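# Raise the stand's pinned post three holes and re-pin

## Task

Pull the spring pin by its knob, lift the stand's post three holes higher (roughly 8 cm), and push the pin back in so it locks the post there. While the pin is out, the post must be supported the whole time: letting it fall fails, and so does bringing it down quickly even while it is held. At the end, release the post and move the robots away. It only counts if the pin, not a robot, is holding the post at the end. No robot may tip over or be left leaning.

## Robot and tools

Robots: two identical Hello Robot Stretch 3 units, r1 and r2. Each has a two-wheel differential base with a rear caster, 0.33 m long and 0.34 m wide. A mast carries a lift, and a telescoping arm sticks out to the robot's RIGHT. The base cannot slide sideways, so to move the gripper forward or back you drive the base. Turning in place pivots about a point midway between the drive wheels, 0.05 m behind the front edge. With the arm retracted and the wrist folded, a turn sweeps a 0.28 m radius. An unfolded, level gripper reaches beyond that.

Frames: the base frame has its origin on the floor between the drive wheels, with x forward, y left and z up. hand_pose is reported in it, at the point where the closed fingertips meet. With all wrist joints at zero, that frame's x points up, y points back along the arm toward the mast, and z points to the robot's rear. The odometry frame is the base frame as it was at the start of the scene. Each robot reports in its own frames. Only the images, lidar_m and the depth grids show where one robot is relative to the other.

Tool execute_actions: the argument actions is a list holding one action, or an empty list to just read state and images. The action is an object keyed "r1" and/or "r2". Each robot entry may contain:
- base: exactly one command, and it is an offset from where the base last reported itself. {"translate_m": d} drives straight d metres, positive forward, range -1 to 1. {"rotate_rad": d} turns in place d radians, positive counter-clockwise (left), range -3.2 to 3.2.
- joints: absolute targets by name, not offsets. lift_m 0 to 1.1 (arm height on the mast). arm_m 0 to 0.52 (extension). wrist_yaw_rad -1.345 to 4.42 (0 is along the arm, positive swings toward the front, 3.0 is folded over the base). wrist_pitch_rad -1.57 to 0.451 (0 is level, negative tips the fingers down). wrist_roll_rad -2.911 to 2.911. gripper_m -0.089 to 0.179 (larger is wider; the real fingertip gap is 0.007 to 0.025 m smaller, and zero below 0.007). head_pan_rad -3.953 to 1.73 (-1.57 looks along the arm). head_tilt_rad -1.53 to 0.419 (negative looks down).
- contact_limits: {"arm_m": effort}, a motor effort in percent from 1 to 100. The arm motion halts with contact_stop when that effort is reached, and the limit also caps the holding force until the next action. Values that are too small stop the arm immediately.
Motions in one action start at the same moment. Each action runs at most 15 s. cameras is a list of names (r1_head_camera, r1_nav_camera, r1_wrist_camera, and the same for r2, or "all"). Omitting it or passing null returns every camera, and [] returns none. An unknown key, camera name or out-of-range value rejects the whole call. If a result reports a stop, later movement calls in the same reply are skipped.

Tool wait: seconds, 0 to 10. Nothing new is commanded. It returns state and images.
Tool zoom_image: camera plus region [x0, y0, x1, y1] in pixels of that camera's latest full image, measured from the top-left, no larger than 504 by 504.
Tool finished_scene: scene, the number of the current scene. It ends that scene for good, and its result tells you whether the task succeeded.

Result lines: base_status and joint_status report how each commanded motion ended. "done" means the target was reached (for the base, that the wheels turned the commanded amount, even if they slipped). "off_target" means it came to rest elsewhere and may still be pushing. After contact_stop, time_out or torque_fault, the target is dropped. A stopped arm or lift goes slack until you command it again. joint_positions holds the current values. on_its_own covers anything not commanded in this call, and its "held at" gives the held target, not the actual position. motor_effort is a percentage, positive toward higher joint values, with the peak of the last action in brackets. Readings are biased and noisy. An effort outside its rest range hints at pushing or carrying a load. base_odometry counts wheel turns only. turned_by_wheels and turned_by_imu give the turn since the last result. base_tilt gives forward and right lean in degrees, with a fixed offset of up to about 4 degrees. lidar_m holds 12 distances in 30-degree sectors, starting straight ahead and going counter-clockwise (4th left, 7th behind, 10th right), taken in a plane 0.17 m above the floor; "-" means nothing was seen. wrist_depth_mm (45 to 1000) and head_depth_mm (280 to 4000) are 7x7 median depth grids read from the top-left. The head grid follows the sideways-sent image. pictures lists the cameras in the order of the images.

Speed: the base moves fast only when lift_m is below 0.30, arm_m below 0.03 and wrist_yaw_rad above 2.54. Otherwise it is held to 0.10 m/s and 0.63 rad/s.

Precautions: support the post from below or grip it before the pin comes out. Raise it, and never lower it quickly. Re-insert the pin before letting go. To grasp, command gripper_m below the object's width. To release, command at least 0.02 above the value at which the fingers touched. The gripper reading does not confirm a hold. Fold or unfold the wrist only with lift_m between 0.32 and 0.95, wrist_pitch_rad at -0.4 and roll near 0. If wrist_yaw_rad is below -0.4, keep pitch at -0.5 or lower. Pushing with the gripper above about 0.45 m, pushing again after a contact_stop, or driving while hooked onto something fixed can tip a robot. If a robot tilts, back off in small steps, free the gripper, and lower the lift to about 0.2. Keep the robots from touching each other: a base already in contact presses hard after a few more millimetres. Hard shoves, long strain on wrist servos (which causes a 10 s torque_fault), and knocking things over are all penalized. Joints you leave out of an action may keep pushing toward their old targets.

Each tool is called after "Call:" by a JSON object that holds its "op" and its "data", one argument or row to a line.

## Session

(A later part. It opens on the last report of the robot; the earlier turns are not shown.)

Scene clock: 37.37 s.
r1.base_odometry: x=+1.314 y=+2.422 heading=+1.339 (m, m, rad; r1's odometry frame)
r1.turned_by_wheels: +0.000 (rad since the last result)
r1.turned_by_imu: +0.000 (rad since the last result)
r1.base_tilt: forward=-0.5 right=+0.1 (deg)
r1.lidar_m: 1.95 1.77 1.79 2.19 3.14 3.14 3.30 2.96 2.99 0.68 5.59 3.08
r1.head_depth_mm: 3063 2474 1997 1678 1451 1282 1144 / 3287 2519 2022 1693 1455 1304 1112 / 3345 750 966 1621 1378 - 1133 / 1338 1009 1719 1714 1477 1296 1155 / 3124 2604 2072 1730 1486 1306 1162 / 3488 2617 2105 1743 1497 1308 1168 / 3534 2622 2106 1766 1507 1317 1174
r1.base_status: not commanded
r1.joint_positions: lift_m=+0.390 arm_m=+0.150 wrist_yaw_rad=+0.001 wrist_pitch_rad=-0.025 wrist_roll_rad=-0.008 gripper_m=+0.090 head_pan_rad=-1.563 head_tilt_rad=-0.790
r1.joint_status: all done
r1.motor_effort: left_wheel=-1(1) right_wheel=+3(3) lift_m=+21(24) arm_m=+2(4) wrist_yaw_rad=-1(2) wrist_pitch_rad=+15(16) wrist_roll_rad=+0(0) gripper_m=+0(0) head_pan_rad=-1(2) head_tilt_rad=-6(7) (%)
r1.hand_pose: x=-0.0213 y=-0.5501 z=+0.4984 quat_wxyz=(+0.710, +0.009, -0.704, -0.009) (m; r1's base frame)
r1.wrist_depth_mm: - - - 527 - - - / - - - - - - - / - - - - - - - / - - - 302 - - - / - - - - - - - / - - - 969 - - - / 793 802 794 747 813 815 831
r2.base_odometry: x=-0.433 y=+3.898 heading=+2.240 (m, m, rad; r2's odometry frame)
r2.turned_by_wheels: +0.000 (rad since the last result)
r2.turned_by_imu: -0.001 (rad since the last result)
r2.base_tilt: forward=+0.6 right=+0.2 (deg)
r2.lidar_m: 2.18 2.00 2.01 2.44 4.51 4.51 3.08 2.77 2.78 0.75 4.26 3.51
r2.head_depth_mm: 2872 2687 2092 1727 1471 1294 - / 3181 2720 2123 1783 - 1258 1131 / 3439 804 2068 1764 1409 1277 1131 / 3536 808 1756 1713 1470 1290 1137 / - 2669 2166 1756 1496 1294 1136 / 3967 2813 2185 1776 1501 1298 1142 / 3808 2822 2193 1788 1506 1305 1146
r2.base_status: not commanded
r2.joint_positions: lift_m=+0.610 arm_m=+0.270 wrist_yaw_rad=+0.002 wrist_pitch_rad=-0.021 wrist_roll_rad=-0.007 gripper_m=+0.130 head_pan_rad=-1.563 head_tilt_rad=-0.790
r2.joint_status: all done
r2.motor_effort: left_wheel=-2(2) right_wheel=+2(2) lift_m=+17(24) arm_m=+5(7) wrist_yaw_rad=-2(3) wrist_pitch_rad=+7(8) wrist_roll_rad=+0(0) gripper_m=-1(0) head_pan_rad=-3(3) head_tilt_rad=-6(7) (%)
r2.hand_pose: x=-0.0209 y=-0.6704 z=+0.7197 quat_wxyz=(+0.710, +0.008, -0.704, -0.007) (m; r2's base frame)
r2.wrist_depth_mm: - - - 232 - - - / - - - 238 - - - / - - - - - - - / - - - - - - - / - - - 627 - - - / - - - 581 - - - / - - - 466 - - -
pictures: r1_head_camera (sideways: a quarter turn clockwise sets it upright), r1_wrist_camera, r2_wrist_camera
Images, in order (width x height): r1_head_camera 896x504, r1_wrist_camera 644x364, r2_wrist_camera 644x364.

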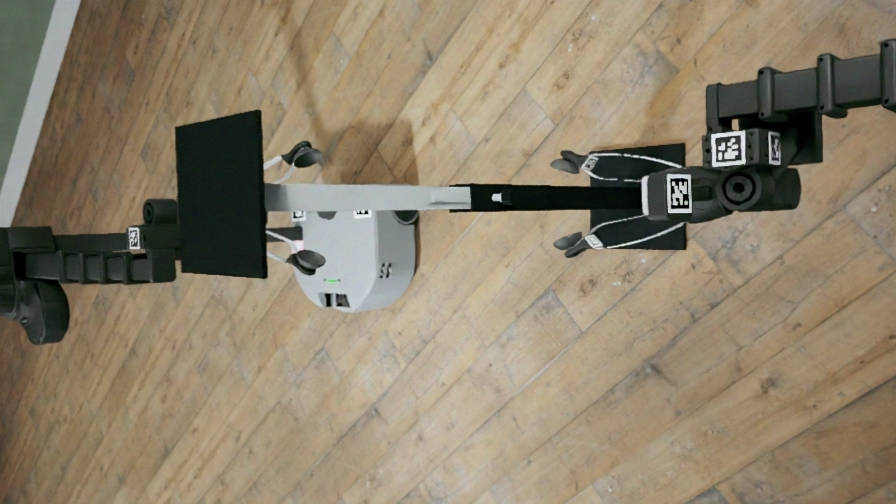

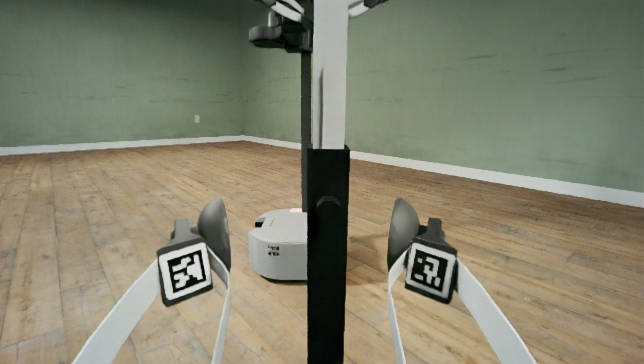

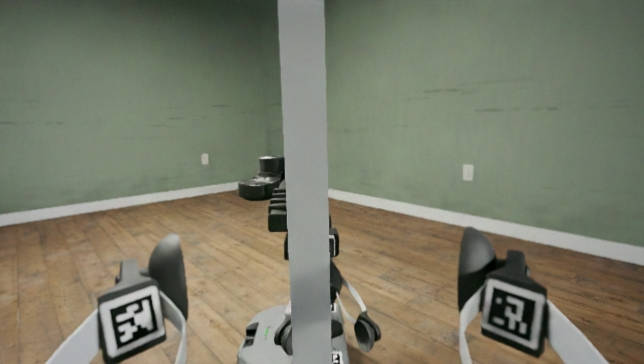

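Call:
{"op": "execute_actions", "data": {
  "actions": [
    {"r1":{"base":{"translate_m":-0.015},"joints":{"arm_m":0.21,"gripper_m":0.07}},"r2":{"base":{"translate_m":0.01},"joints":{"arm_m":0.36,"gripper_m":0.09}}}
  ],
  "cameras": ["r1_head_camera","r1_wrist_camera","r2_wrist_camera","r2_head_camera"]
}}

Scene clock: 39.73 s.
r1.base_odometry: x=+1.310 y=+2.407 heading=+1.339 (m, m, rad; r1's odometry frame)
r1.turned_by_wheels: +0.000 (rad since the last result)
r1.turned_by_imu: +0.000 (rad since the last result)
r1.base_tilt: forward=-0.4 right=+0.2 (deg)
r1.lidar_m: 1.97 1.79 1.80 2.20 3.12 3.14 3.27 2.94 2.98 0.68 5.56 3.10
r1.head_depth_mm: 3091 2479 2010 1684 1452 1275 1143 / 3264 2516 2014 1696 1461 1303 1143 / 3326 750 1860 1672 1464 - 1147 / 1362 757 1712 1702 1473 1295 1154 / 3031 2600 2074 1730 1493 1304 1160 / 3540 2625 2091 1750 1505 1315 1173 / 3558 2652 2123 1760 1511 1313 1177
r1.base_status: done
r1.joint_positions: lift_m=+0.390 arm_m=+0.210 wrist_yaw_rad=+0.001 wrist_pitch_rad=-0.025 wrist_roll_rad=-0.008 gripper_m=+0.070 head_pan_rad=-1.563 head_tilt_rad=-0.790
r1.joint_status: all done
r1.motor_effort: left_wheel=-1(6) right_wheel=+3(7) lift_m=+23(22) arm_m=+2(3) wrist_yaw_rad=-1(1) wrist_pitch_rad=+15(15) wrist_roll_rad=+0(0) gripper_m=+1(78) head_pan_rad=-2(2) head_tilt_rad=-6(6) (%)
r1.hand_pose: x=-0.0213 y=-0.6101 z=+0.4984 quat_wxyz=(+0.710, +0.009, -0.704, -0.009) (m; r1's base frame)
r1.wrist_depth_mm: - - - 859 - - - / - - - - - - - / - - - - - - - / - - - 240 - - - / - - - 251 - - - / - - 986 262 956 - - / 809 807 812 728 809 811 830
r2.base_odometry: x=-0.439 y=+3.906 heading=+2.240 (m, m, rad; r2's odometry frame)
r2.turned_by_wheels: +0.000 (rad since the last result)
r2.turned_by_imu: -0.001 (rad since the last result)
r2.base_tilt: forward=+0.6 right=+0.3 (deg)
r2.lidar_m: 2.17 2.00 2.00 2.43 4.50 4.54 3.09 2.78 2.79 0.75 4.23 3.51
r2.head_depth_mm: 2907 2706 2103 1734 1471 1294 - / 3159 2712 2121 1784 1479 1280 1124 / 3454 801 2123 - 1438 1285 1128 / 3599 1487 1714 1718 1465 1292 1135 / 3934 2581 2151 1767 1502 1297 1139 / 3905 2795 2163 1775 1501 1299 1138 / 3818 2856 2197 1787 1507 1307 1150
r2.base_status: done
r2.joint_positions: lift_m=+0.610 arm_m=+0.360 wrist_yaw_rad=+0.002 wrist_pitch_rad=-0.021 wrist_roll_rad=-0.007 gripper_m=+0.090 head_pan_rad=-1.563 head_tilt_rad=-0.790
r2.joint_status: all done
r2.motor_effort: left_wheel=-2(3) right_wheel=+2(5) lift_m=+17(17) arm_m=+6(6) wrist_yaw_rad=-1(2) wrist_pitch_rad=+7(8) wrist_roll_rad=+0(1) gripper_m=-2(95) head_pan_rad=-3(3) head_tilt_rad=-7(7) (%)
r2.hand_pose: x=-0.0209 y=-0.7604 z=+0.7197 quat_wxyz=(+0.710, +0.008, -0.704, -0.007) (m; r2's base frame)
r2.wrist_depth_mm: - - - 144 - - - / - - - 148 - - - / - - - 152 - - - / - - - 156 - - - / - - - 161 - - - / - - - 164 - - - / - - - 168 - - -
pictures: r1_head_camera (sideways: a quarter turn clockwise sets it upright), r1_wrist_camera, r2_head_camera (sideways: a quarter turn clockwise sets it upright), r2_wrist_camera
Images, in order (width x height): r1_head_camera 896x504, r1_wrist_camera 644x364, r2_head_camera 896x504, r2_wrist_camera 644x364.

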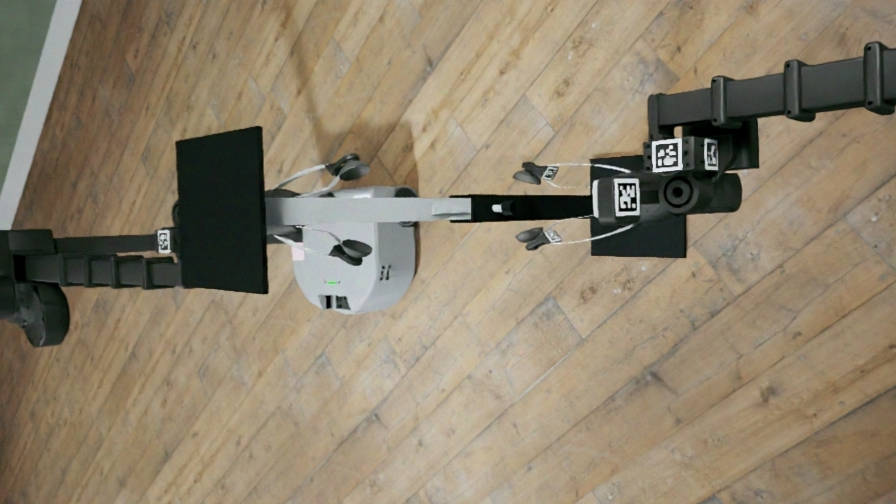

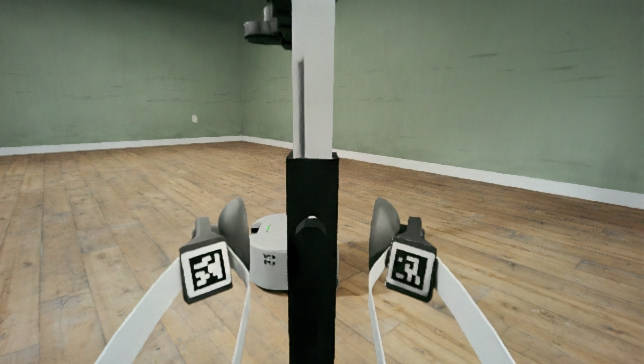

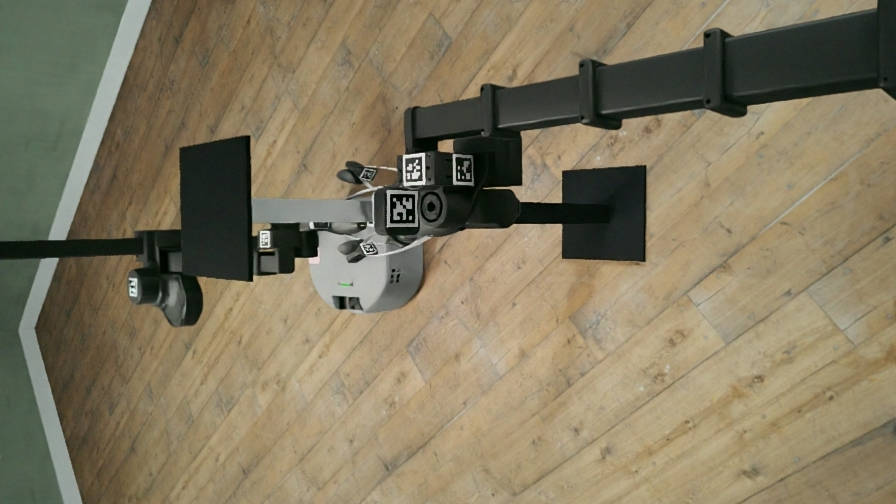

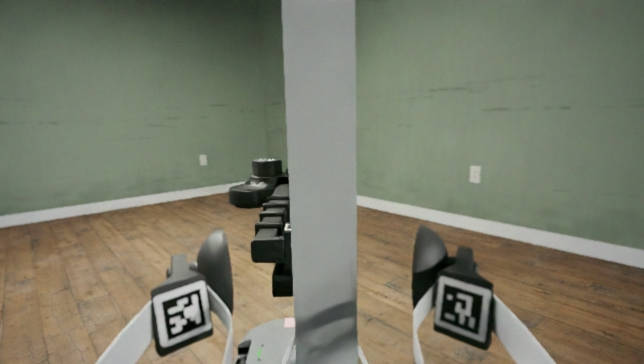

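Call:
{"op": "execute_actions", "data": {
  "actions": [
    {"r1":{"joints":{"arm_m":0.238,"lift_m":0.382,"gripper_m":0.05}},"r2":{"joints":{"gripper_m":-0.03}}}
  ],
  "cameras": ["r1_head_camera","r1_wrist_camera","r2_wrist_camera"]
}}

Call:
{"op": "zoom_image", "data": {
  "camera": "r1_head_camera",
  "region": [300,130,600,290]
}}

Scene clock: 41.73 s.
r1.base_odometry: x=+1.310 y=+2.407 heading=+1.339 (m, m, rad; r1's odometry frame)
r1.turned_by_wheels: +0.000 (rad since the last result)
r1.turned_by_imu: +0.000 (rad since the last result)
r1.base_tilt: forward=-0.5 right=+0.1 (deg)
r1.lidar_m: 1.97 1.79 1.80 2.20 3.12 3.16 3.26 2.95 2.98 0.68 5.58 3.09
r1.head_depth_mm: 3081 2494 2012 1681 1453 1273 1137 / 3261 2493 2036 1692 1462 1267 1146 / 3345 750 1877 1672 1481 1241 1147 / 1359 756 1711 1712 1475 1300 1159 / 3020 2570 2075 1735 1488 1300 1162 / 3480 2614 2097 1752 1500 1307 1167 / 3542 2643 2120 1758 1504 1317 1175
r1.base_status: not commanded
r1.joint_positions: lift_m=+0.382 arm_m=+0.238 wrist_yaw_rad=+0.001 wrist_pitch_rad=-0.025 wrist_roll_rad=-0.008 gripper_m=+0.050 head_pan_rad=-1.563 head_tilt_rad=-0.790
r1.joint_status: all done
r1.motor_effort: left_wheel=-1(1) right_wheel=+3(4) lift_m=+23(21) arm_m=+3(4) wrist_yaw_rad=-1(1) wrist_pitch_rad=+15(15) wrist_roll_rad=+0(0) gripper_m=+0(76) head_pan_rad=-2(2) head_tilt_rad=-6(6) (%)
r1.hand_pose: x=-0.0213 y=-0.6381 z=+0.4904 quat_wxyz=(+0.710, +0.009, -0.704, -0.009) (m; r1's base frame)
r1.wrist_depth_mm: - - - 195 - - - / - - - 202 - - - / - - - 212 - - - / - - - 210 - - - / - - - 215 - - - / 999 - 959 231 - - - / 784 796 805 241 804 813 804
r2.base_odometry: x=-0.439 y=+3.906 heading=+2.240 (m, m, rad; r2's odometry frame)
r2.turned_by_wheels: +0.000 (rad since the last result)
r2.turned_by_imu: -0.001 (rad since the last result)
r2.base_tilt: forward=+0.6 right=+0.2 (deg)
r2.lidar_m: 2.17 1.99 2.00 2.44 4.53 4.55 3.09 2.77 2.79 0.75 4.24 3.53
r2.head_depth_mm: 2877 2679 2105 1720 1462 1296 - / 3183 2712 2119 1789 1476 1279 1128 / 3443 800 2142 - 1440 1289 1130 / 3629 1514 1719 1714 1459 1294 1135 / 3929 2586 2147 1761 1495 1295 1141 / - 2817 2183 1776 1510 1299 1146 / 3747 2827 2194 1794 1505 1303 1152
r2.base_status: not commanded
r2.joint_positions: lift_m=+0.610 arm_m=+0.360 wrist_yaw_rad=+0.000 wrist_pitch_rad=-0.021 wrist_roll_rad=-0.007 gripper_m=-0.029 head_pan_rad=-1.563 head_tilt_rad=-0.790
r2.joint_status: all done
r2.motor_effort: left_wheel=-2(2) right_wheel=+2(2) lift_m=+17(17) arm_m=+5(5) wrist_yaw_rad=-1(2) wrist_pitch_rad=+8(8) wrist_roll_rad=+0(1) gripper_m=-25(100) head_pan_rad=-4(4) head_tilt_rad=-7(6) (%)
r2.hand_pose: x=-0.0214 y=-0.7604 z=+0.7197 quat_wxyz=(+0.710, +0.008, -0.704, -0.007) (m; r2's base frame)
r2.wrist_depth_mm: - - - 145 - - - / - - - 148 - - - / - - - 152 - - - / - - - 156 - - - / - - - 160 - - - / - - - 164 - - - / - - - 169 - - -
pictures: r1_head_camera (sideways: a quarter turn clockwise sets it upright), r1_wrist_camera, r2_wrist_camera
Images, in order (width x height): r1_head_camera 896x504, r1_wrist_camera 644x364, r2_wrist_camera 644x364.

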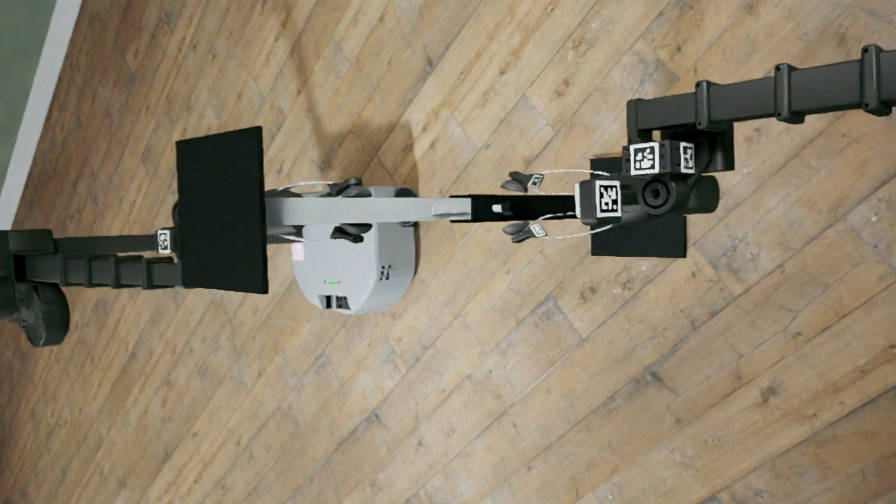

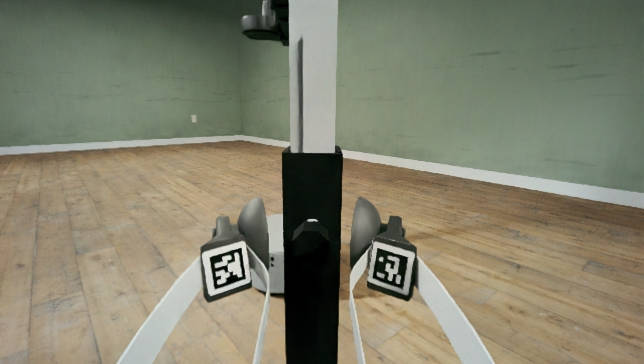

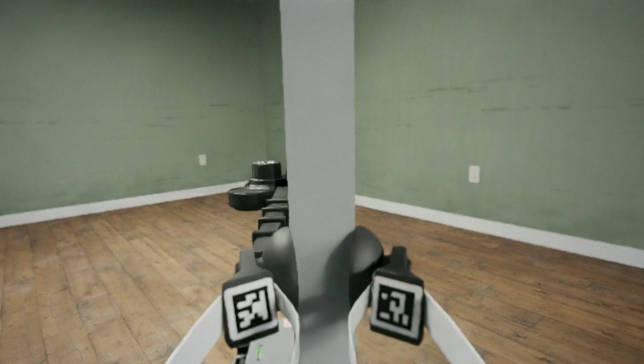

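Region (300, 130, 600, 290) of r1_head_camera's 896x504 image, scaled by 1.680, with more detail than that image has; it fills the top 269 rows of this view, and the rest is white.

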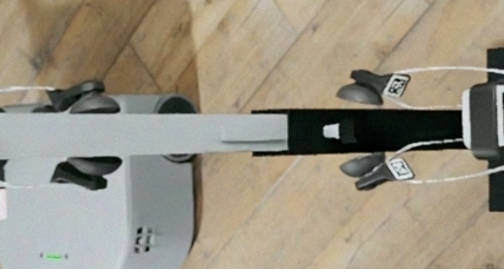

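Extend slightly, grip; r2 grips harder and unloads pin.

Call:
{"op": "execute_actions", "data": {
  "actions": [
    {"r1":{"joints":{"arm_m":0.248}},"r2":{"joints":{"gripper_m":-0.06}}}
  ],
  "cameras": []
}}

Call:
{"op": "execute_actions", "data": {
  "actions": [
    {"r1":{"joints":{"gripper_m":-0.04}},"r2":{"joints":{"lift_m":0.616}}}
  ],
  "cameras": []
}}

Call:
{"op": "execute_actions", "data": {
  "actions": [
    {"r1":{"joints":{"arm_m":0.228}}}
  ],
  "cameras": ["r1_head_camera","r1_wrist_camera"]
}}

Scene clock: 43.00 s.
r1.base_odometry: x=+1.310 y=+2.407 heading=+1.339 (m, m, rad; r1's odometry frame)
r1.turned_by_wheels: +0.000 (rad since the last result)
r1.turned_by_imu: +0.000 (rad since the last result)
r1.base_tilt: forward=-0.4 right=+0.1 (deg)
r1.lidar_m: 1.97 1.79 1.80 2.20 3.11 3.14 3.26 2.94 2.98 0.68 5.58 3.10
r1.head_depth_mm: 3067 2483 2009 1690 1451 1281 1141 / 3278 2516 2018 1700 1464 1280 1147 / 3307 749 1879 1664 1487 1246 1149 / 1360 759 1700 1705 1474 1296 1154 / 3037 2593 2067 1733 1489 1306 1163 / 3503 2632 2105 1740 1500 1313 1167 / 3576 2665 2115 1763 1502 1321 1174
r1.base_status: not commanded
r1.joint_positions: lift_m=+0.382 arm_m=+0.248 wrist_yaw_rad=+0.001 wrist_pitch_rad=-0.025 wrist_roll_rad=-0.008 gripper_m=+0.050 head_pan_rad=-1.563 head_tilt_rad=-0.790
r1.joint_status: all done
r1.motor_effort: left_wheel=-1(1) right_wheel=+3(3) lift_m=+23(22) arm_m=+3(2) wrist_yaw_rad=-1(1) wrist_pitch_rad=+15(15) wrist_roll_rad=+0(0) gripper_m=+0(0) head_pan_rad=-2(3) head_tilt_rad=-6(7) (%)
r1.hand_pose: x=-0.0213 y=-0.6481 z=+0.4904 quat_wxyz=(+0.710, +0.009, -0.704, -0.009) (m; r1's base frame)
r1.wrist_depth_mm: - - - 185 - - - / - - - 192 - - - / - - - 201 - - - / - - - 199 - - - / - - - 204 - - - / - - 930 217 992 - - / 785 789 796 228 810 806 821
r2.base_odometry: x=-0.439 y=+3.906 heading=+2.240 (m, m, rad; r2's odometry frame)
r2.turned_by_wheels: +0.000 (rad since the last result)
r2.turned_by_imu: +0.000 (rad since the last result)
r2.base_tilt: forward=+0.5 right=+0.3 (deg)
r2.lidar_m: 2.17 1.99 2.00 2.43 4.52 4.55 3.09 2.77 2.80 0.75 4.24 3.51
r2.head_depth_mm: 2872 2692 2092 1730 1472 1300 - / 3161 2727 2127 1781 1487 1282 1128 / 3472 801 2135 - 1443 1283 1134 / 3630 1500 1716 1725 1462 1288 1138 / 3916 2592 2168 1761 1492 1294 1143 / - 2821 2173 1775 1506 1301 1144 / 3789 2824 2198 1792 1503 1304 1152
r2.base_status: not commanded
r2.joint_positions: lift_m=+0.610 arm_m=+0.360 wrist_yaw_rad=+0.000 wrist_pitch_rad=-0.021 wrist_roll_rad=-0.007 gripper_m=-0.058 head_pan_rad=-1.563 head_tilt_rad=-0.790
r2.joint_status: all done
r2.motor_effort: left_wheel=-2(2) right_wheel=+2(2) lift_m=+17(17) arm_m=+6(6) wrist_yaw_rad=+0(0) wrist_pitch_rad=+8(8) wrist_roll_rad=+0(1) gripper_m=-38(100) head_pan_rad=-3(3) head_tilt_rad=-7(6) (%)
r2.hand_pose: x=-0.0214 y=-0.7604 z=+0.7196 quat_wxyz=(+0.710, +0.008, -0.704, -0.008) (m; r2's base frame)
r2.wrist_depth_mm: - - - 144 - - - / - - - 148 - - - / - - - 152 - - - / - - - 156 - - - / - - - 159 - - - / - - - 164 - - - / - - - 170 - - -
pictures: none
No camera images: the call's "cameras" was empty. Leave "cameras" out to get every camera's image.

Scene clock: 44.40 s.
r1.base_odometry: x=+1.310 y=+2.407 heading=+1.339 (m, m, rad; r1's odometry frame)
r1.turned_by_wheels: +0.000 (rad since the last result)
r1.turned_by_imu: +0.000 (rad since the last result)
r1.base_tilt: forward=-0.5 right=+0.2 (deg)
r1.lidar_m: 1.97 1.79 1.80 2.20 3.12 3.14 3.27 2.94 2.98 0.68 5.55 3.12
r1.head_depth_mm: 3063 2501 2014 1685 1452 1270 1134 / 3243 2511 2021 1693 1467 1284 1145 / 3312 750 1889 1672 1480 1238 1150 / 1364 758 1709 1703 1482 1295 1156 / 3131 2595 2088 1738 1490 1302 1156 / 3494 2620 2088 1754 1500 1315 1165 / 3506 2665 2123 1757 1515 1320 1174
r1.base_status: not commanded
r1.joint_positions: lift_m=+0.382 arm_m=+0.248 wrist_yaw_rad=+0.000 wrist_pitch_rad=-0.020 wrist_roll_rad=-0.008 gripper_m=-0.039 head_pan_rad=-1.563 head_tilt_rad=-0.790
r1.joint_status: all done
r1.motor_effort: left_wheel=-1(1) right_wheel=+4(3) lift_m=+22(22) arm_m=+3(2) wrist_yaw_rad=+0(1) wrist_pitch_rad=+12(15) wrist_roll_rad=+0(0) gripper_m=-24(100) head_pan_rad=-2(2) head_tilt_rad=-7(7) (%)
r1.hand_pose: x=-0.0214 y=-0.6482 z=+0.4916 quat_wxyz=(+0.710, +0.008, -0.704, -0.007) (m; r1's base frame)
r1.wrist_depth_mm: - - - 186 - - - / - - - 194 - - - / - - - 202 - - - / - - - 200 - - - / - - - - - - - / - - - 217 - - - / 792 799 806 742 801 796 816
r2.base_odometry: x=-0.439 y=+3.906 heading=+2.240 (m, m, rad; r2's odometry frame)
r2.turned_by_wheels: +0.000 (rad since the last result)
r2.turned_by_imu: +0.000 (rad since the last result)
r2.base_tilt: forward=+0.6 right=+0.4 (deg)
r2.lidar_m: 2.17 1.99 2.00 2.44 4.50 4.54 3.07 2.77 2.80 0.75 4.24 3.51
r2.head_depth_mm: 2889 2707 2112 1732 1470 1293 - / 3205 2720 2126 1776 1486 1282 1126 / 3438 799 2123 - 1446 1289 1133 / 3649 1502 1715 1712 1466 1299 1137 / 3937 2573 2161 1763 1495 1301 1136 / 3941 2803 2178 1782 1503 1300 1146 / 3813 2843 2191 1785 1506 1306 1147
r2.base_status: not commanded
r2.joint_positions: lift_m=+0.616 arm_m=+0.360 wrist_yaw_rad=+0.000 wrist_pitch_rad=-0.039 wrist_roll_rad=-0.007 gripper_m=-0.051 head_pan_rad=-1.563 head_tilt_rad=-0.790
r2.joint_status: all done
r2.on_its_own: gripper_m is held at -0.052, not at your -0.060, by its stall guard, which is still easing
r2.motor_effort: left_wheel=-2(2) right_wheel=+3(2) lift_m=+31(30) arm_m=+5(5) wrist_yaw_rad=-1(0) wrist_pitch_rad=+14(15) wrist_roll_rad=+1(0) gripper_m=-33(37) head_pan_rad=-5(3) head_tilt_rad=-6(7) (%)
r2.hand_pose: x=-0.0214 y=-0.7598 z=+0.7203 quat_wxyz=(+0.710, +0.014, -0.704, -0.014) (m; r2's base frame)
r2.wrist_depth_mm: - - - 143 - - - / - - - 147 - - - / - - - 152 - - - / - - - 156 - - - / - - - 160 - - - / - - - 165 - - - / - - - 172 - - -
pictures: none
No camera images: the call's "cameras" was empty. Leave "cameras" out to get every camera's image.

Scene clock: 45.83 s.
r1.base_odometry: x=+1.310 y=+2.407 heading=+1.339 (m, m, rad; r1's odometry frame)
r1.turned_by_wheels: +0.000 (rad since the last result)
r1.turned_by_imu: +0.000 (rad since the last result)
r1.base_tilt: forward=-0.4 right=+0.2 (deg)
r1.lidar_m: 1.97 1.79 1.80 2.20 3.12 3.15 3.26 2.95 2.98 0.68 5.58 3.12
r1.head_depth_mm: 3093 2496 2001 1676 1451 1275 1139 / 3257 2497 2025 1702 1458 1300 1137 / 3336 749 1885 1673 1475 - 1145 / 1362 756 1710 1711 1483 1298 1153 / 3128 2579 2077 1747 1491 1302 1162 / 3495 2599 2095 1746 1504 1314 1165 / 3535 2642 2111 1759 1504 1316 1172
r1.base_status: not commanded
r1.joint_positions: lift_m=+0.382 arm_m=+0.228 wrist_yaw_rad=-0.002 wrist_pitch_rad=-0.016 wrist_roll_rad=-0.008 gripper_m=-0.036 head_pan_rad=-1.563 head_tilt_rad=-0.790
r1.joint_status: all done
r1.motor_effort: left_wheel=-1(2) right_wheel=+4(6) lift_m=+22(23) arm_m=-5(6) wrist_yaw_rad=+2(4) wrist_pitch_rad=+9(12) wrist_roll_rad=+0(0) gripper_m=-16(24) head_pan_rad=-1(3) head_tilt_rad=-6(7) (%)
r1.hand_pose: x=-0.0219 y=-0.6292 z=+0.4926 quat_wxyz=(+0.710, +0.006, -0.704, -0.007) (m; r1's base frame)
r1.wrist_depth_mm: - - - 716 - - - / - - - - - - - / - - - - - - - / - - - 219 - - - / - - - - - - - / - - - 238 - - - / 802 814 801 249 819 813 814
r2.base_odometry: x=-0.439 y=+3.906 heading=+2.240 (m, m, rad; r2's odometry frame)
r2.turned_by_wheels: +0.000 (rad since the last result)
r2.turned_by_imu: +0.000 (rad since the last result)
r2.base_tilt: forward=+0.6 right=+0.4 (deg)
r2.lidar_m: 2.17 2.00 2.00 2.44 4.53 4.54 3.08 2.78 2.79 0.75 4.25 3.49
r2.head_depth_mm: 2913 2691 2115 1729 1467 1299 - / 3198 2704 2119 1787 1496 1281 1128 / 3469 799 2125 - 1449 1286 1128 / 3665 1502 1718 1709 1455 1293 1132 / 3923 2589 2178 1764 1498 1293 1138 / - 2804 2161 1776 1496 1298 1148 / 3802 2836 2192 1798 1511 1303 1149
r2.base_status: not commanded
r2.joint_positions: lift_m=+0.616 arm_m=+0.360 wrist_yaw_rad=+0.000 wrist_pitch_rad=-0.039 wrist_roll_rad=-0.007 gripper_m=-0.044 head_pan_rad=-1.563 head_tilt_rad=-0.790
r2.joint_status: not commanded
r2.on_its_own: gripper_m is held at -0.045, not at your -0.060, by its stall guard, which is still easing
r2.motor_effort: left_wheel=-2(2) right_wheel=+3(2) lift_m=+31(31) arm_m=+6(5) wrist_yaw_rad=+0(1) wrist_pitch_rad=+14(14) wrist_roll_rad=+0(0) gripper_m=-31(35) head_pan_rad=-4(4) head_tilt_rad=-7(7) (%)
r2.hand_pose: x=-0.0214 y=-0.7598 z=+0.7203 quat_wxyz=(+0.710, +0.014, -0.704, -0.014) (m; r2's base frame)
r2.wrist_depth_mm: - - - 143 - - - / - - - 147 - - - / - - - 151 - - - / - - - 156 - - - / - - - 160 - - - / - - - 165 - - - / - - - 171 - - -
pictures: r1_head_camera (sideways: a quarter turn clockwise sets it upright), r1_wrist_camera
Images, in order (width x height): r1_head_camera 896x504, r1_wrist_camera 644x364.

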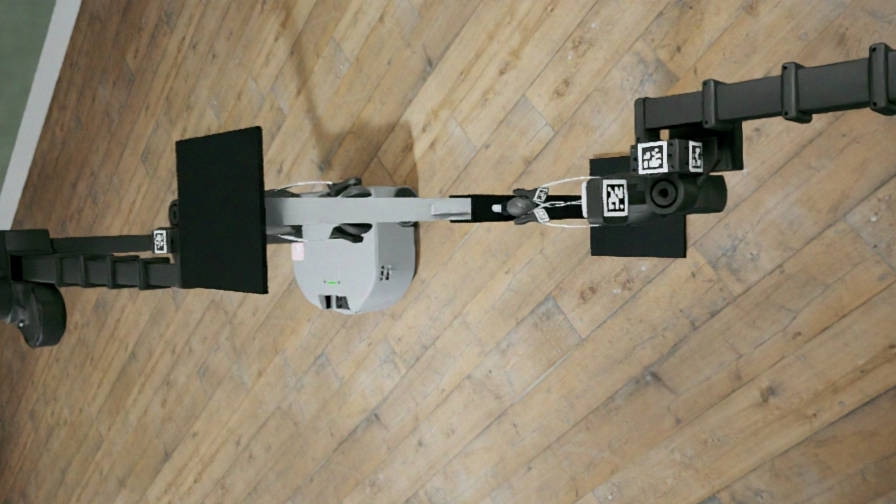

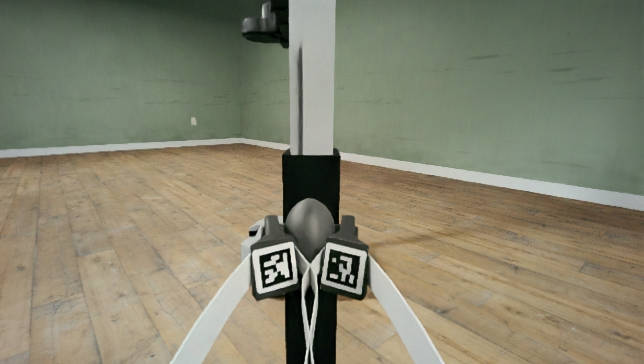

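Call:
{"op": "execute_actions", "data": {
  "actions": [
    {"r1":{"joints":{"gripper_m":0.045}},"r2":{"joints":{"gripper_m":0.06}}}
  ],
  "cameras": []
}}

Call:
{"op": "execute_actions", "data": {
  "actions": [
    {"r1":{"joints":{"arm_m":0.262,"lift_m":0.378},"contact_limits":{"arm_m":12}},"r2":{"joints":{"arm_m":0.372,"lift_m":0.76}}}
  ],
  "cameras": ["r1_head_camera","r1_wrist_camera","r2_wrist_camera"]
}}

Scene clock: 47.80 s.
r1.base_odometry: x=+1.310 y=+2.407 heading=+1.339 (m, m, rad; r1's odometry frame)
r1.turned_by_wheels: +0.000 (rad since the last result)
r1.turned_by_imu: +0.000 (rad since the last result)
r1.base_tilt: forward=-0.4 right=+0.1 (deg)
r1.lidar_m: 1.97 1.79 1.80 2.19 3.12 3.15 3.28 2.94 2.98 0.68 5.57 3.11
r1.head_depth_mm: 3073 2476 1995 1693 1448 1274 1144 / 3285 2504 2018 1698 1463 1306 1137 / 3303 748 1877 1674 1464 - 1148 / 1364 758 1675 1693 1478 1299 1159 / 3126 2597 2085 1736 1488 1302 1159 / 3473 2614 2100 1745 1499 1311 1166 / 3545 2630 2117 1759 1506 1319 1177
r1.base_status: not commanded
r1.joint_positions: lift_m=+0.382 arm_m=+0.228 wrist_yaw_rad=-0.001 wrist_pitch_rad=-0.016 wrist_roll_rad=-0.008 gripper_m=+0.045 head_pan_rad=-1.563 head_tilt_rad=-0.790
r1.joint_status: all done
r1.motor_effort: left_wheel=-1(1) right_wheel=+3(3) lift_m=+22(22) arm_m=-4(4) wrist_yaw_rad=+1(2) wrist_pitch_rad=+9(10) wrist_roll_rad=+0(0) gripper_m=+1(85) head_pan_rad=-2(2) head_tilt_rad=-7(7) (%)
r1.hand_pose: x=-0.0218 y=-0.6292 z=+0.4926 quat_wxyz=(+0.710, +0.006, -0.704, -0.007) (m; r1's base frame)
r1.wrist_depth_mm: - - - 207 - - - / - - - - - - - / - - - - - - - / - - - 219 - - - / - - - 223 - - - / - - 956 236 - - - / 794 800 818 250 820 814 809
r2.base_odometry: x=-0.439 y=+3.906 heading=+2.240 (m, m, rad; r2's odometry frame)
r2.turned_by_wheels: +0.000 (rad since the last result)
r2.turned_by_imu: +0.000 (rad since the last result)
r2.base_tilt: forward=+0.3 right=+0.3 (deg)
r2.lidar_m: 2.17 1.99 2.00 2.44 4.50 4.54 3.09 2.77 2.78 0.75 4.24 3.48
r2.head_depth_mm: 2876 2675 2102 1730 1467 1297 - / 3171 2692 2129 1784 1496 1283 1124 / 3417 801 2102 - 1441 1280 1132 / 3675 1504 1717 1705 1457 1286 1142 / 3906 2582 2164 1777 1495 1292 1137 / - 2819 2191 1777 1510 1295 1145 / 3821 2814 2193 1791 1504 1297 1148
r2.base_status: not commanded
r2.joint_positions: lift_m=+0.616 arm_m=+0.360 wrist_yaw_rad=+0.000 wrist_pitch_rad=-0.022 wrist_roll_rad=-0.007 gripper_m=+0.060 head_pan_rad=-1.563 head_tilt_rad=-0.790
r2.joint_status: all done
r2.motor_effort: left_wheel=-2(2) right_wheel=+1(2) lift_m=+29(31) arm_m=+4(5) wrist_yaw_rad=-2(1) wrist_pitch_rad=+8(14) wrist_roll_rad=+0(0) gripper_m=+0(93) head_pan_rad=-4(3) head_tilt_rad=-7(7) (%)
r2.hand_pose: x=-0.0214 y=-0.7604 z=+0.7246 quat_wxyz=(+0.710, +0.008, -0.704, -0.008) (m; r2's base frame)
r2.wrist_depth_mm: - - - 144 - - - / - - - 148 - - - / - - - 152 - - - / - - - 156 - - - / - - - 159 - - - / - - - 164 - - - / - - - 169 - - -
pictures: none
No camera images: the call's "cameras" was empty. Leave "cameras" out to get every camera's image.

Scene clock: 49.93 s.
r1.base_odometry: x=+1.310 y=+2.407 heading=+1.339 (m, m, rad; r1's odometry frame)
r1.turned_by_wheels: +0.000 (rad since the last result)
r1.turned_by_imu: +0.000 (rad since the last result)
r1.base_tilt: forward=-0.5 right=+0.2 (deg)
r1.lidar_m: 1.97 1.78 1.79 2.20 3.12 3.13 3.27 2.94 2.98 0.68 5.57 3.08
r1.head_depth_mm: 3063 2486 2004 1672 1446 1280 1148 / 3285 2511 2017 1694 1480 1266 1135 / 3289 747 1926 1673 1498 1244 1147 / 880 756 1707 1701 1482 1298 1154 / 3249 2601 2078 1735 1491 1300 1164 / 3477 2625 2124 1753 1495 1309 1166 / 3550 2630 2124 1764 1518 1319 1173
r1.base_status: not commanded
r1.joint_positions: lift_m=+0.378 arm_m=+0.262 wrist_yaw_rad=-0.001 wrist_pitch_rad=-0.017 wrist_roll_rad=-0.008 gripper_m=+0.045 head_pan_rad=-1.563 head_tilt_rad=-0.790
r1.joint_status: all done
r1.motor_effort: left_wheel=-1(1) right_wheel=+3(3) lift_m=+22(23) arm_m=+2(4) wrist_yaw_rad=+2(2) wrist_pitch_rad=+10(10) wrist_roll_rad=+0(0) gripper_m=+0(1) head_pan_rad=-2(2) head_tilt_rad=-7(6) (%)
r1.contact_limits: arm_m 12 (drawing in: default 18, maximum 29; extending or still: default 23, maximum 37)
r1.hand_pose: x=-0.0218 y=-0.6623 z=+0.4885 quat_wxyz=(+0.710, +0.006, -0.704, -0.007) (m; r1's base frame)
r1.wrist_depth_mm: - - - 174 - - - / - - - 179 - - - / - - - 188 - - - / - - - 185 - - - / - - - 188 - - - / - - 935 199 - - - / 787 787 801 208 797 803 808
r2.base_odometry: x=-0.439 y=+3.906 heading=+2.240 (m, m, rad; r2's odometry frame)
r2.turned_by_wheels: +0.000 (rad since the last result)
r2.turned_by_imu: -0.001 (rad since the last result)
r2.base_tilt: forward=+0.7 right=+0.3 (deg)
r2.lidar_m: 2.18 1.99 2.00 2.44 4.52 4.55 3.07 2.77 2.79 0.75 4.26 3.51
r2.head_depth_mm: 2893 2702 2112 1763 - - 1131 / 3144 2723 2322 1713 1471 1275 1125 / 3415 800 - 1688 1444 1283 1131 / 3697 1504 1721 1702 1458 1288 1133 / 3926 2651 2171 1767 1495 1292 1138 / 3937 2808 2175 1785 1495 1303 1145 / 3824 2837 2191 1790 1505 1301 1144
r2.base_status: not commanded
r2.joint_positions: lift_m=+0.760 arm_m=+0.372 wrist_yaw_rad=+0.000 wrist_pitch_rad=-0.021 wrist_roll_rad=-0.007 gripper_m=+0.060 head_pan_rad=-1.563 head_tilt_rad=-0.790
r2.joint_status: all done
r2.motor_effort: left_wheel=-2(2) right_wheel=+1(2) lift_m=+29(31) arm_m=+6(6) wrist_yaw_rad=+0(1) wrist_pitch_rad=+8(8) wrist_roll_rad=+0(0) gripper_m=+0(1) head_pan_rad=-3(4) head_tilt_rad=-7(6) (%)
r2.hand_pose: x=-0.0214 y=-0.7723 z=+0.8689 quat_wxyz=(+0.710, +0.008, -0.704, -0.008) (m; r2's base frame)
r2.wrist_depth_mm: - - - - - - - / - - - - - - - / - - - - - - - / - 127 123 118 113 110 - / - 81 79 79 79 79 - / - - - 151 - - - / - - - 156 - - -
pictures: r1_head_camera (sideways: a quarter turn clockwise sets it upright), r1_wrist_camera, r2_wrist_camera
Images, in order (width x height): r1_head_camera 896x504, r1_wrist_camera 644x364, r2_wrist_camera 644x364.

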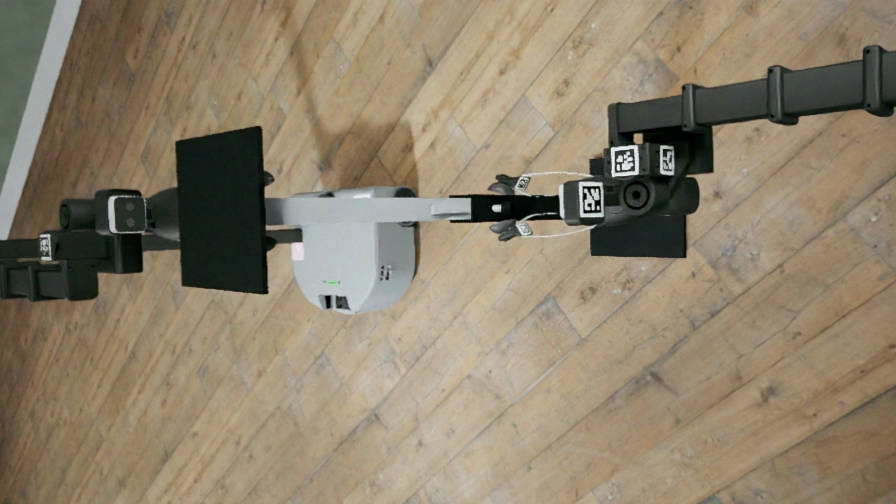

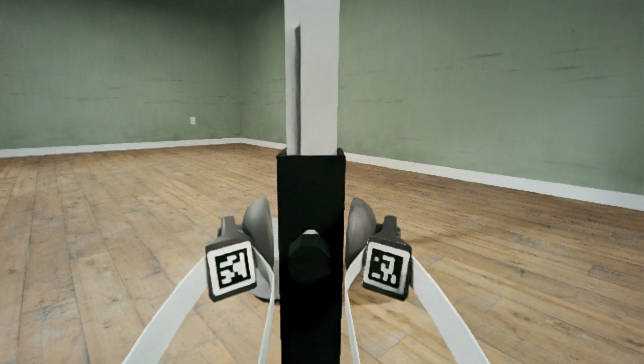

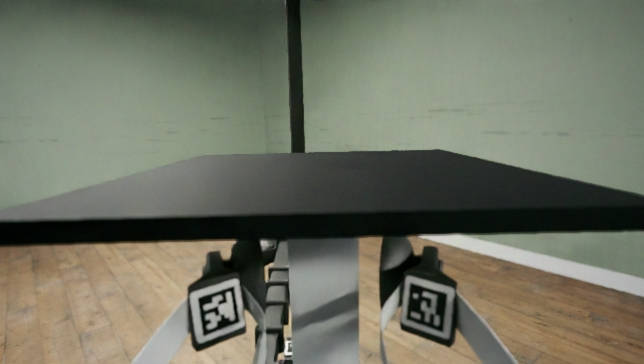

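Call:
{"op": "execute_actions", "data": {
  "actions": [
    {"r1":{"joints":{"lift_m":0.370}},"r2":{"joints":{"lift_m":0.785,"gripper_m":0.045}}}
  ],
  "cameras": []
}}

Call:
{"op": "execute_actions", "data": {
  "actions": [
    {"r1":{"joints":{"gripper_m":-0.05}}}
  ],
  "cameras": ["r1_wrist_camera"]
}}

Scene clock: 51.20 s.
r1.base_odometry: x=+1.310 y=+2.407 heading=+1.339 (m, m, rad; r1's odometry frame)
r1.turned_by_wheels: +0.000 (rad since the last result)
r1.turned_by_imu: +0.000 (rad since the last result)
r1.base_tilt: forward=-0.4 right=+0.1 (deg)
r1.lidar_m: 1.96 1.79 1.80 2.20 3.11 3.13 3.25 2.95 2.98 0.68 5.57 3.08
r1.head_depth_mm: 3071 2475 1998 1685 1440 1276 1141 / 3289 2506 2023 1700 1483 1265 1138 / 3292 749 1938 1669 1502 1249 1150 / 856 758 1708 1716 1478 1298 1155 / 3283 2582 2076 1733 1484 1303 1161 / 3463 2606 2085 1746 1502 1315 1163 / 3469 2654 2123 1757 1506 1319 1175
r1.base_status: not commanded
r1.joint_positions: lift_m=+0.370 arm_m=+0.262 wrist_yaw_rad=-0.001 wrist_pitch_rad=-0.017 wrist_roll_rad=-0.008 gripper_m=+0.045 head_pan_rad=-1.563 head_tilt_rad=-0.790
r1.joint_status: all done
r1.motor_effort: left_wheel=-1(1) right_wheel=+3(3) lift_m=+23(26) arm_m=+3(3) wrist_yaw_rad=+1(2) wrist_pitch_rad=+10(10) wrist_roll_rad=+0(0) gripper_m=+0(1) head_pan_rad=-3(2) head_tilt_rad=-6(6) (%)
r1.hand_pose: x=-0.0218 y=-0.6623 z=+0.4804 quat_wxyz=(+0.710, +0.006, -0.704, -0.007) (m; r1's base frame)
r1.wrist_depth_mm: - - - 173 - - - / - - - 179 - - - / - - - 184 - - - / - - - 185 - - - / - - - 187 - - - / - - 921 200 991 - - / 780 790 790 208 792 802 794
r2.base_odometry: x=-0.439 y=+3.906 heading=+2.240 (m, m, rad; r2's odometry frame)
r2.turned_by_wheels: +0.000 (rad since the last result)
r2.turned_by_imu: +0.000 (rad since the last result)
r2.base_tilt: forward=+0.6 right=+0.5 (deg)
r2.lidar_m: 2.17 1.99 2.00 2.44 4.50 4.53 3.06 2.77 2.79 0.75 4.24 3.51
r2.head_depth_mm: 2898 2690 2167 - - 1249 1122 / 3176 2691 - 1738 1471 1277 1126 / 3425 2858 - 1705 1444 1282 1130 / 3643 1505 1714 1698 1458 1290 1139 / 3941 2556 2154 1773 1490 1296 1142 / 3958 2806 2180 1782 1508 1298 1143 / 3795 2832 2185 1793 1511 1307 1149
r2.base_status: not commanded
r2.joint_positions: lift_m=+0.785 arm_m=+0.372 wrist_yaw_rad=+0.000 wrist_pitch_rad=-0.029 wrist_roll_rad=-0.007 gripper_m=+0.045 head_pan_rad=-1.563 head_tilt_rad=-0.790
r2.joint_status: all done
r2.motor_effort: left_wheel=-2(2) right_wheel=+1(2) lift_m=+30(29) arm_m=+5(5) wrist_yaw_rad=-1(1) wrist_pitch_rad=+11(11) wrist_roll_rad=+0(1) gripper_m=+0(66) head_pan_rad=-4(3) head_tilt_rad=-7(6) (%)
r2.hand_pose: x=-0.0214 y=-0.7721 z=+0.8917 quat_wxyz=(+0.710, +0.011, -0.704, -0.011) (m; r2's base frame)
r2.wrist_depth_mm: - - - - - - - / - - - - - - - / - - - - - - - / - - - - 239 - - / - 141 137 135 133 131 - / - 96 94 93 92 91 90 / - 83 553 156 - - -
pictures: none
No camera images: the call's "cameras" was empty. Leave "cameras" out to get every camera's image.

Scene clock: 52.63 s.
r1.base_odometry: x=+1.310 y=+2.407 heading=+1.339 (m, m, rad; r1's odometry frame)
r1.turned_by_wheels: +0.000 (rad since the last result)
r1.turned_by_imu: +0.000 (rad since the last result)
r1.base_tilt: forward=-0.4 right=+0.1 (deg)
r1.lidar_m: 1.97 1.79 1.80 2.19 3.13 3.14 3.25 2.94 2.99 0.68 5.55 3.10
r1.head_depth_mm: 3065 2476 1975 1682 1455 1273 1141 / 3266 2504 2029 1692 1481 1261 1137 / 3280 749 1937 1669 1493 1251 1147 / 853 757 1716 1714 1484 1295 1155 / 3296 2576 2092 1737 1496 1304 1159 / 3448 2601 2095 1747 1501 1311 1168 / 3546 2634 2110 1757 1514 1315 1175
r1.base_status: not commanded
r1.joint_positions: lift_m=+0.370 arm_m=+0.262 wrist_yaw_rad=+0.000 wrist_pitch_rad=-0.016 wrist_roll_rad=-0.008 gripper_m=-0.048 head_pan_rad=-1.563 head_tilt_rad=-0.790
r1.joint_status: all done
r1.motor_effort: left_wheel=-1(1) right_wheel=+3(3) lift_m=+22(22) arm_m=-2(2) wrist_yaw_rad=+0(2) wrist_pitch_rad=+9(10) wrist_roll_rad=+0(0) gripper_m=-30(100) head_pan_rad=-2(2) head_tilt_rad=-6(7) (%)
r1.hand_pose: x=-0.0214 y=-0.6629 z=+0.4808 quat_wxyz=(+0.710, +0.006, -0.704, -0.006) (m; r1's base frame)
r1.wrist_depth_mm: - - - 173 - - - / - - - 178 - - - / - - - 184 - - - / - - - 183 - - - / - - - 154 - - - / - - 975 199 - - - / 788 795 792 207 798 802 805
r2.base_odometry: x=-0.439 y=+3.906 heading=+2.240 (m, m, rad; r2's odometry frame)
r2.turned_by_wheels: +0.000 (rad since the last result)
r2.turned_by_imu: +0.000 (rad since the last result)
r2.base_tilt: forward=+0.4 right=+0.3 (deg)
r2.lidar_m: 2.17 1.99 2.00 2.44 4.52 4.55 3.07 2.77 2.79 0.75 4.23 3.53
r2.head_depth_mm: 2898 2712 2172 - - 1254 1126 / 3184 2729 - 1752 1469 1278 1128 / 3436 2874 - 1694 1448 1283 1135 / 3636 1509 1710 1719 1451 1278 1134 / 3925 2597 2164 1758 1492 1290 1142 / - 2809 2169 1772 1498 1299 1147 / 3806 2824 2200 1787 1513 1301 1145
r2.base_status: not commanded
r2.joint_positions: lift_m=+0.785 arm_m=+0.372 wrist_yaw_rad=+0.000 wrist_pitch_rad=-0.029 wrist_roll_rad=-0.007 gripper_m=+0.045 head_pan_rad=-1.563 head_tilt_rad=-0.790
r2.joint_status: not commanded
r2.motor_effort: left_wheel=-2(2) right_wheel=+1(1) lift_m=+30(30) arm_m=+5(5) wrist_yaw_rad=+0(2) wrist_pitch_rad=+11(11) wrist_roll_rad=+0(1) gripper_m=+0(1) head_pan_rad=-3(4) head_tilt_rad=-7(7) (%)
r2.hand_pose: x=-0.0214 y=-0.7721 z=+0.8917 quat_wxyz=(+0.710, +0.011, -0.704, -0.011) (m; r2's base frame)
r2.wrist_depth_mm: - - - - - - - / - - - - - - - / - - - - - - - / - - - - 239 - - / - 141 138 135 133 131 - / - 96 94 93 92 91 90 / - 83 550 155 - - -
pictures: r1_wrist_camera
Images, in order (width x height): r1_wrist_camera 644x364.

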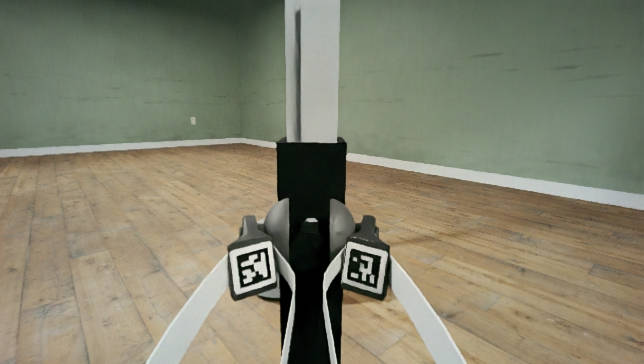

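Contact at z≈0.8917. Preload more.

Call:
{"op": "execute_actions", "data": {
  "actions": [
    {"r2":{"joints":{"lift_m":0.797}}}
  ],
  "cameras": []
}}

Call:
{"op": "execute_actions", "data": {
  "actions": [
    {"r1":{"joints":{"arm_m":0.244,"gripper_m":-0.055}}}
  ],
  "cameras": ["r1_wrist_camera","r1_head_camera"]
}}

Scene clock: 53.67 s.
r1.base_odometry: x=+1.310 y=+2.407 heading=+1.339 (m, m, rad; r1's odometry frame)
r1.turned_by_wheels: +0.000 (rad since the last result)
r1.turned_by_imu: +0.000 (rad since the last result)
r1.base_tilt: forward=-0.4 right=+0.1 (deg)
r1.lidar_m: 1.97 1.79 1.80 2.20 3.12 3.15 3.26 2.94 2.99 0.68 5.57 3.10
r1.head_depth_mm: 3093 2489 2012 1685 1448 1279 1139 / 3264 2494 2012 1696 1487 1261 1133 / 3178 747 1930 1668 1493 1246 1151 / 825 757 1715 1709 1481 1294 1151 / 3291 2592 2069 1732 1490 1303 1154 / 3482 2639 2093 1750 1498 1312 1170 / 3491 2650 2106 1763 1509 1316 1174
r1.base_status: not commanded
r1.joint_positions: lift_m=+0.370 arm_m=+0.262 wrist_yaw_rad=+0.000 wrist_pitch_rad=-0.016 wrist_roll_rad=-0.008 gripper_m=-0.044 head_pan_rad=-1.563 head_tilt_rad=-0.790
r1.joint_status: not commanded
r1.on_its_own: gripper_m is held at -0.043, not at your -0.050, by its stall guard, which is still easing
r1.motor_effort: left_wheel=-1(1) right_wheel=+3(3) lift_m=+23(22) arm_m=-2(1) wrist_yaw_rad=+0(0) wrist_pitch_rad=+9(9) wrist_roll_rad=+0(0) gripper_m=-2(31) head_pan_rad=-1(2) head_tilt_rad=-6(6) (%)
r1.hand_pose: x=-0.0214 y=-0.6629 z=+0.4808 quat_wxyz=(+0.710, +0.006, -0.704, -0.006) (m; r1's base frame)
r1.wrist_depth_mm: - - - 173 - - - / - - - 179 - - - / - - - 184 - - - / - - - 183 - - - / - - - 154 - - - / - - 977 198 - - - / 777 783 798 207 791 790 784
r2.base_odometry: x=-0.439 y=+3.906 heading=+2.240 (m, m, rad; r2's odometry frame)
r2.turned_by_wheels: +0.000 (rad since the last result)
r2.turned_by_imu: +0.000 (rad since the last result)
r2.base_tilt: forward=+0.6 right=+0.2 (deg)
r2.lidar_m: 2.18 1.99 2.00 2.44 4.51 4.53 3.08 2.77 2.79 0.75 4.24 3.49
r2.head_depth_mm: 2911 2678 2165 - - 1251 1105 / 3176 2752 - 1731 1478 1278 1126 / 3429 2848 - 1703 1448 1282 1135 / 3651 1512 1718 1718 1459 1283 1140 / 3962 2569 2150 1760 1495 1297 1140 / 3977 2806 2179 1790 1506 1301 1146 / 3816 2860 2187 1792 1502 1309 1146
r2.base_status: not commanded
r2.joint_positions: lift_m=+0.796 arm_m=+0.372 wrist_yaw_rad=+0.000 wrist_pitch_rad=-0.069 wrist_roll_rad=-0.007 gripper_m=+0.045 head_pan_rad=-1.563 head_tilt_rad=-0.790
r2.joint_status: all done
r2.motor_effort: left_wheel=-2(1) right_wheel=+1(1) lift_m=+33(32) arm_m=+4(5) wrist_yaw_rad=+0(1) wrist_pitch_rad=+25(26) wrist_roll_rad=+0(0) gripper_m=+0(0) head_pan_rad=-5(2) head_tilt_rad=-6(7) (%)
r2.hand_pose: x=-0.0214 y=-0.7707 z=+0.8935 quat_wxyz=(+0.709, +0.025, -0.704, -0.025) (m; r2's base frame)
r2.wrist_depth_mm: - - - - - - - / - - - - - - - / - - - - - - - / - - 240 232 227 - - / - 157 142 139 137 136 - / - 102 101 100 98 97 97 / 88 84 86 85 84 84 84
pictures: none
No camera images: the call's "cameras" was empty. Leave "cameras" out to get every camera's image.

Scene clock: 54.67 s.
r1.base_odometry: x=+1.310 y=+2.407 heading=+1.339 (m, m, rad; r1's odometry frame)
r1.turned_by_wheels: +0.000 (rad since the last result)
r1.turned_by_imu: +0.000 (rad since the last result)
r1.base_tilt: forward=-0.5 right=+0.1 (deg)
r1.lidar_m: 1.96 1.79 1.80 2.20 3.12 3.16 3.27 2.95 2.98 0.68 5.59 3.11
r1.head_depth_mm: 3088 2485 2009 1687 1451 1276 1140 / 3253 2501 2015 1694 1463 1285 1147 / 3210 750 1925 1668 1465 1245 1157 / 825 759 1711 1715 1479 1294 1156 / 3308 2587 2088 1741 1491 1305 1159 / 3461 2609 2101 1741 1492 1311 1167 / 3551 2640 2114 1753 1502 1317 1170
r1.base_status: not commanded
r1.joint_positions: lift_m=+0.370 arm_m=+0.244 wrist_yaw_rad=+0.001 wrist_pitch_rad=-0.013 wrist_roll_rad=-0.008 gripper_m=-0.051 head_pan_rad=-1.563 head_tilt_rad=-0.790
r1.joint_status: gripper_m off_target (ended at -0.051, target -0.055); the others done
r1.motor_effort: left_wheel=+0(1) right_wheel=+2(3) lift_m=+23(23) arm_m=-5(11) wrist_yaw_rad=-1(1) wrist_pitch_rad=+7(9) wrist_roll_rad=+0(0) gripper_m=-8(81) head_pan_rad=-2(1) head_tilt_rad=-5(6) (%)
r1.hand_pose: x=-0.0213 y=-0.6454 z=+0.4815 quat_wxyz=(+0.710, +0.005, -0.704, -0.005) (m; r1's base frame)
r1.wrist_depth_mm: - - - 189 - - - / - - - 196 - - - / - - - 202 - - - / - - - 202 - - - / - - - - - - - / - - 995 220 - - - / 786 777 799 229 803 803 795
r2.base_odometry: x=-0.439 y=+3.906 heading=+2.240 (m, m, rad; r2's odometry frame)
r2.turned_by_wheels: +0.000 (rad since the last result)
r2.turned_by_imu: +0.000 (rad since the last result)
r2.base_tilt: forward=+0.7 right=+0.4 (deg)
r2.lidar_m: 2.17 1.99 2.00 2.44 4.52 4.54 3.08 2.77 2.79 0.75 4.24 3.52
r2.head_depth_mm: 2869 2676 2173 - - 1251 1110 / 3150 2748 - 1739 1476 1279 1125 / 3412 2853 - 1699 1442 1287 1125 / 3647 1514 1748 1703 1454 1293 1136 / 3925 2554 2155 1776 1491 1306 1138 / - 2803 2168 1773 1502 1302 1144 / 3802 2864 2200 1786 1510 1304 1145
r2.base_status: not commanded
r2.joint_positions: lift_m=+0.796 arm_m=+0.372 wrist_yaw_rad=+0.000 wrist_pitch_rad=-0.072 wrist_roll_rad=-0.007 gripper_m=+0.045 head_pan_rad=-1.563 head_tilt_rad=-0.790
r2.joint_status: not commanded
r2.motor_effort: left_wheel=-2(2) right_wheel=+1(1) lift_m=+32(33) arm_m=+4(4) wrist_yaw_rad=-1(0) wrist_pitch_rad=+26(27) wrist_roll_rad=+0(0) gripper_m=+0(0) head_pan_rad=-4(3) head_tilt_rad=-7(6) (%)
r2.hand_pose: x=-0.0214 y=-0.7706 z=+0.8927 quat_wxyz=(+0.709, +0.026, -0.704, -0.026) (m; r2's base frame)
r2.wrist_depth_mm: - - - - - - - / - - - - - - - / - - - - - - - / - - 238 231 226 - - / - 157 142 140 137 136 - / - 103 101 100 99 98 97 / - 84 84 86 85 84 84
pictures: r1_head_camera (sideways: a quarter turn clockwise sets it upright), r1_wrist_camera
Images, in order (width x height): r1_head_camera 896x504, r1_wrist_camera 644x364.

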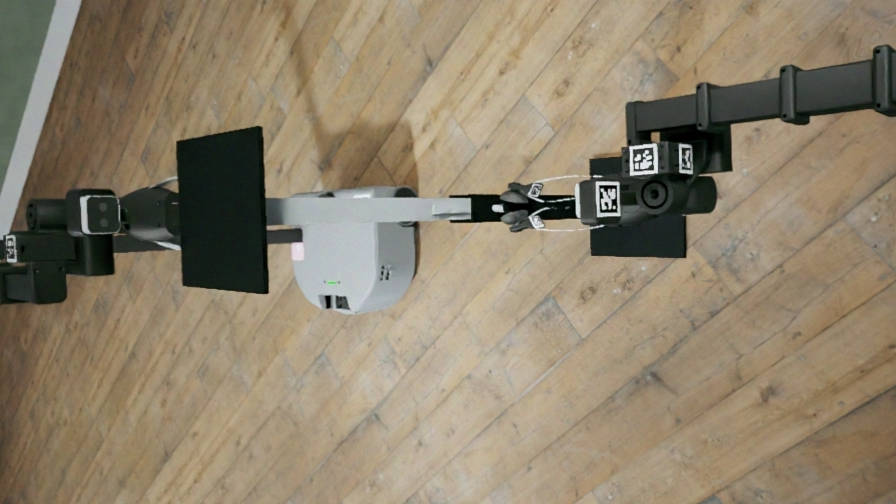

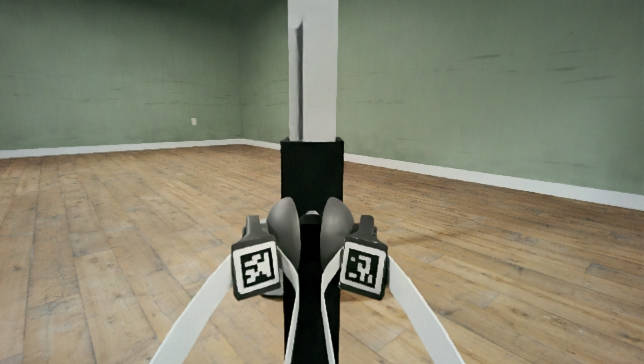

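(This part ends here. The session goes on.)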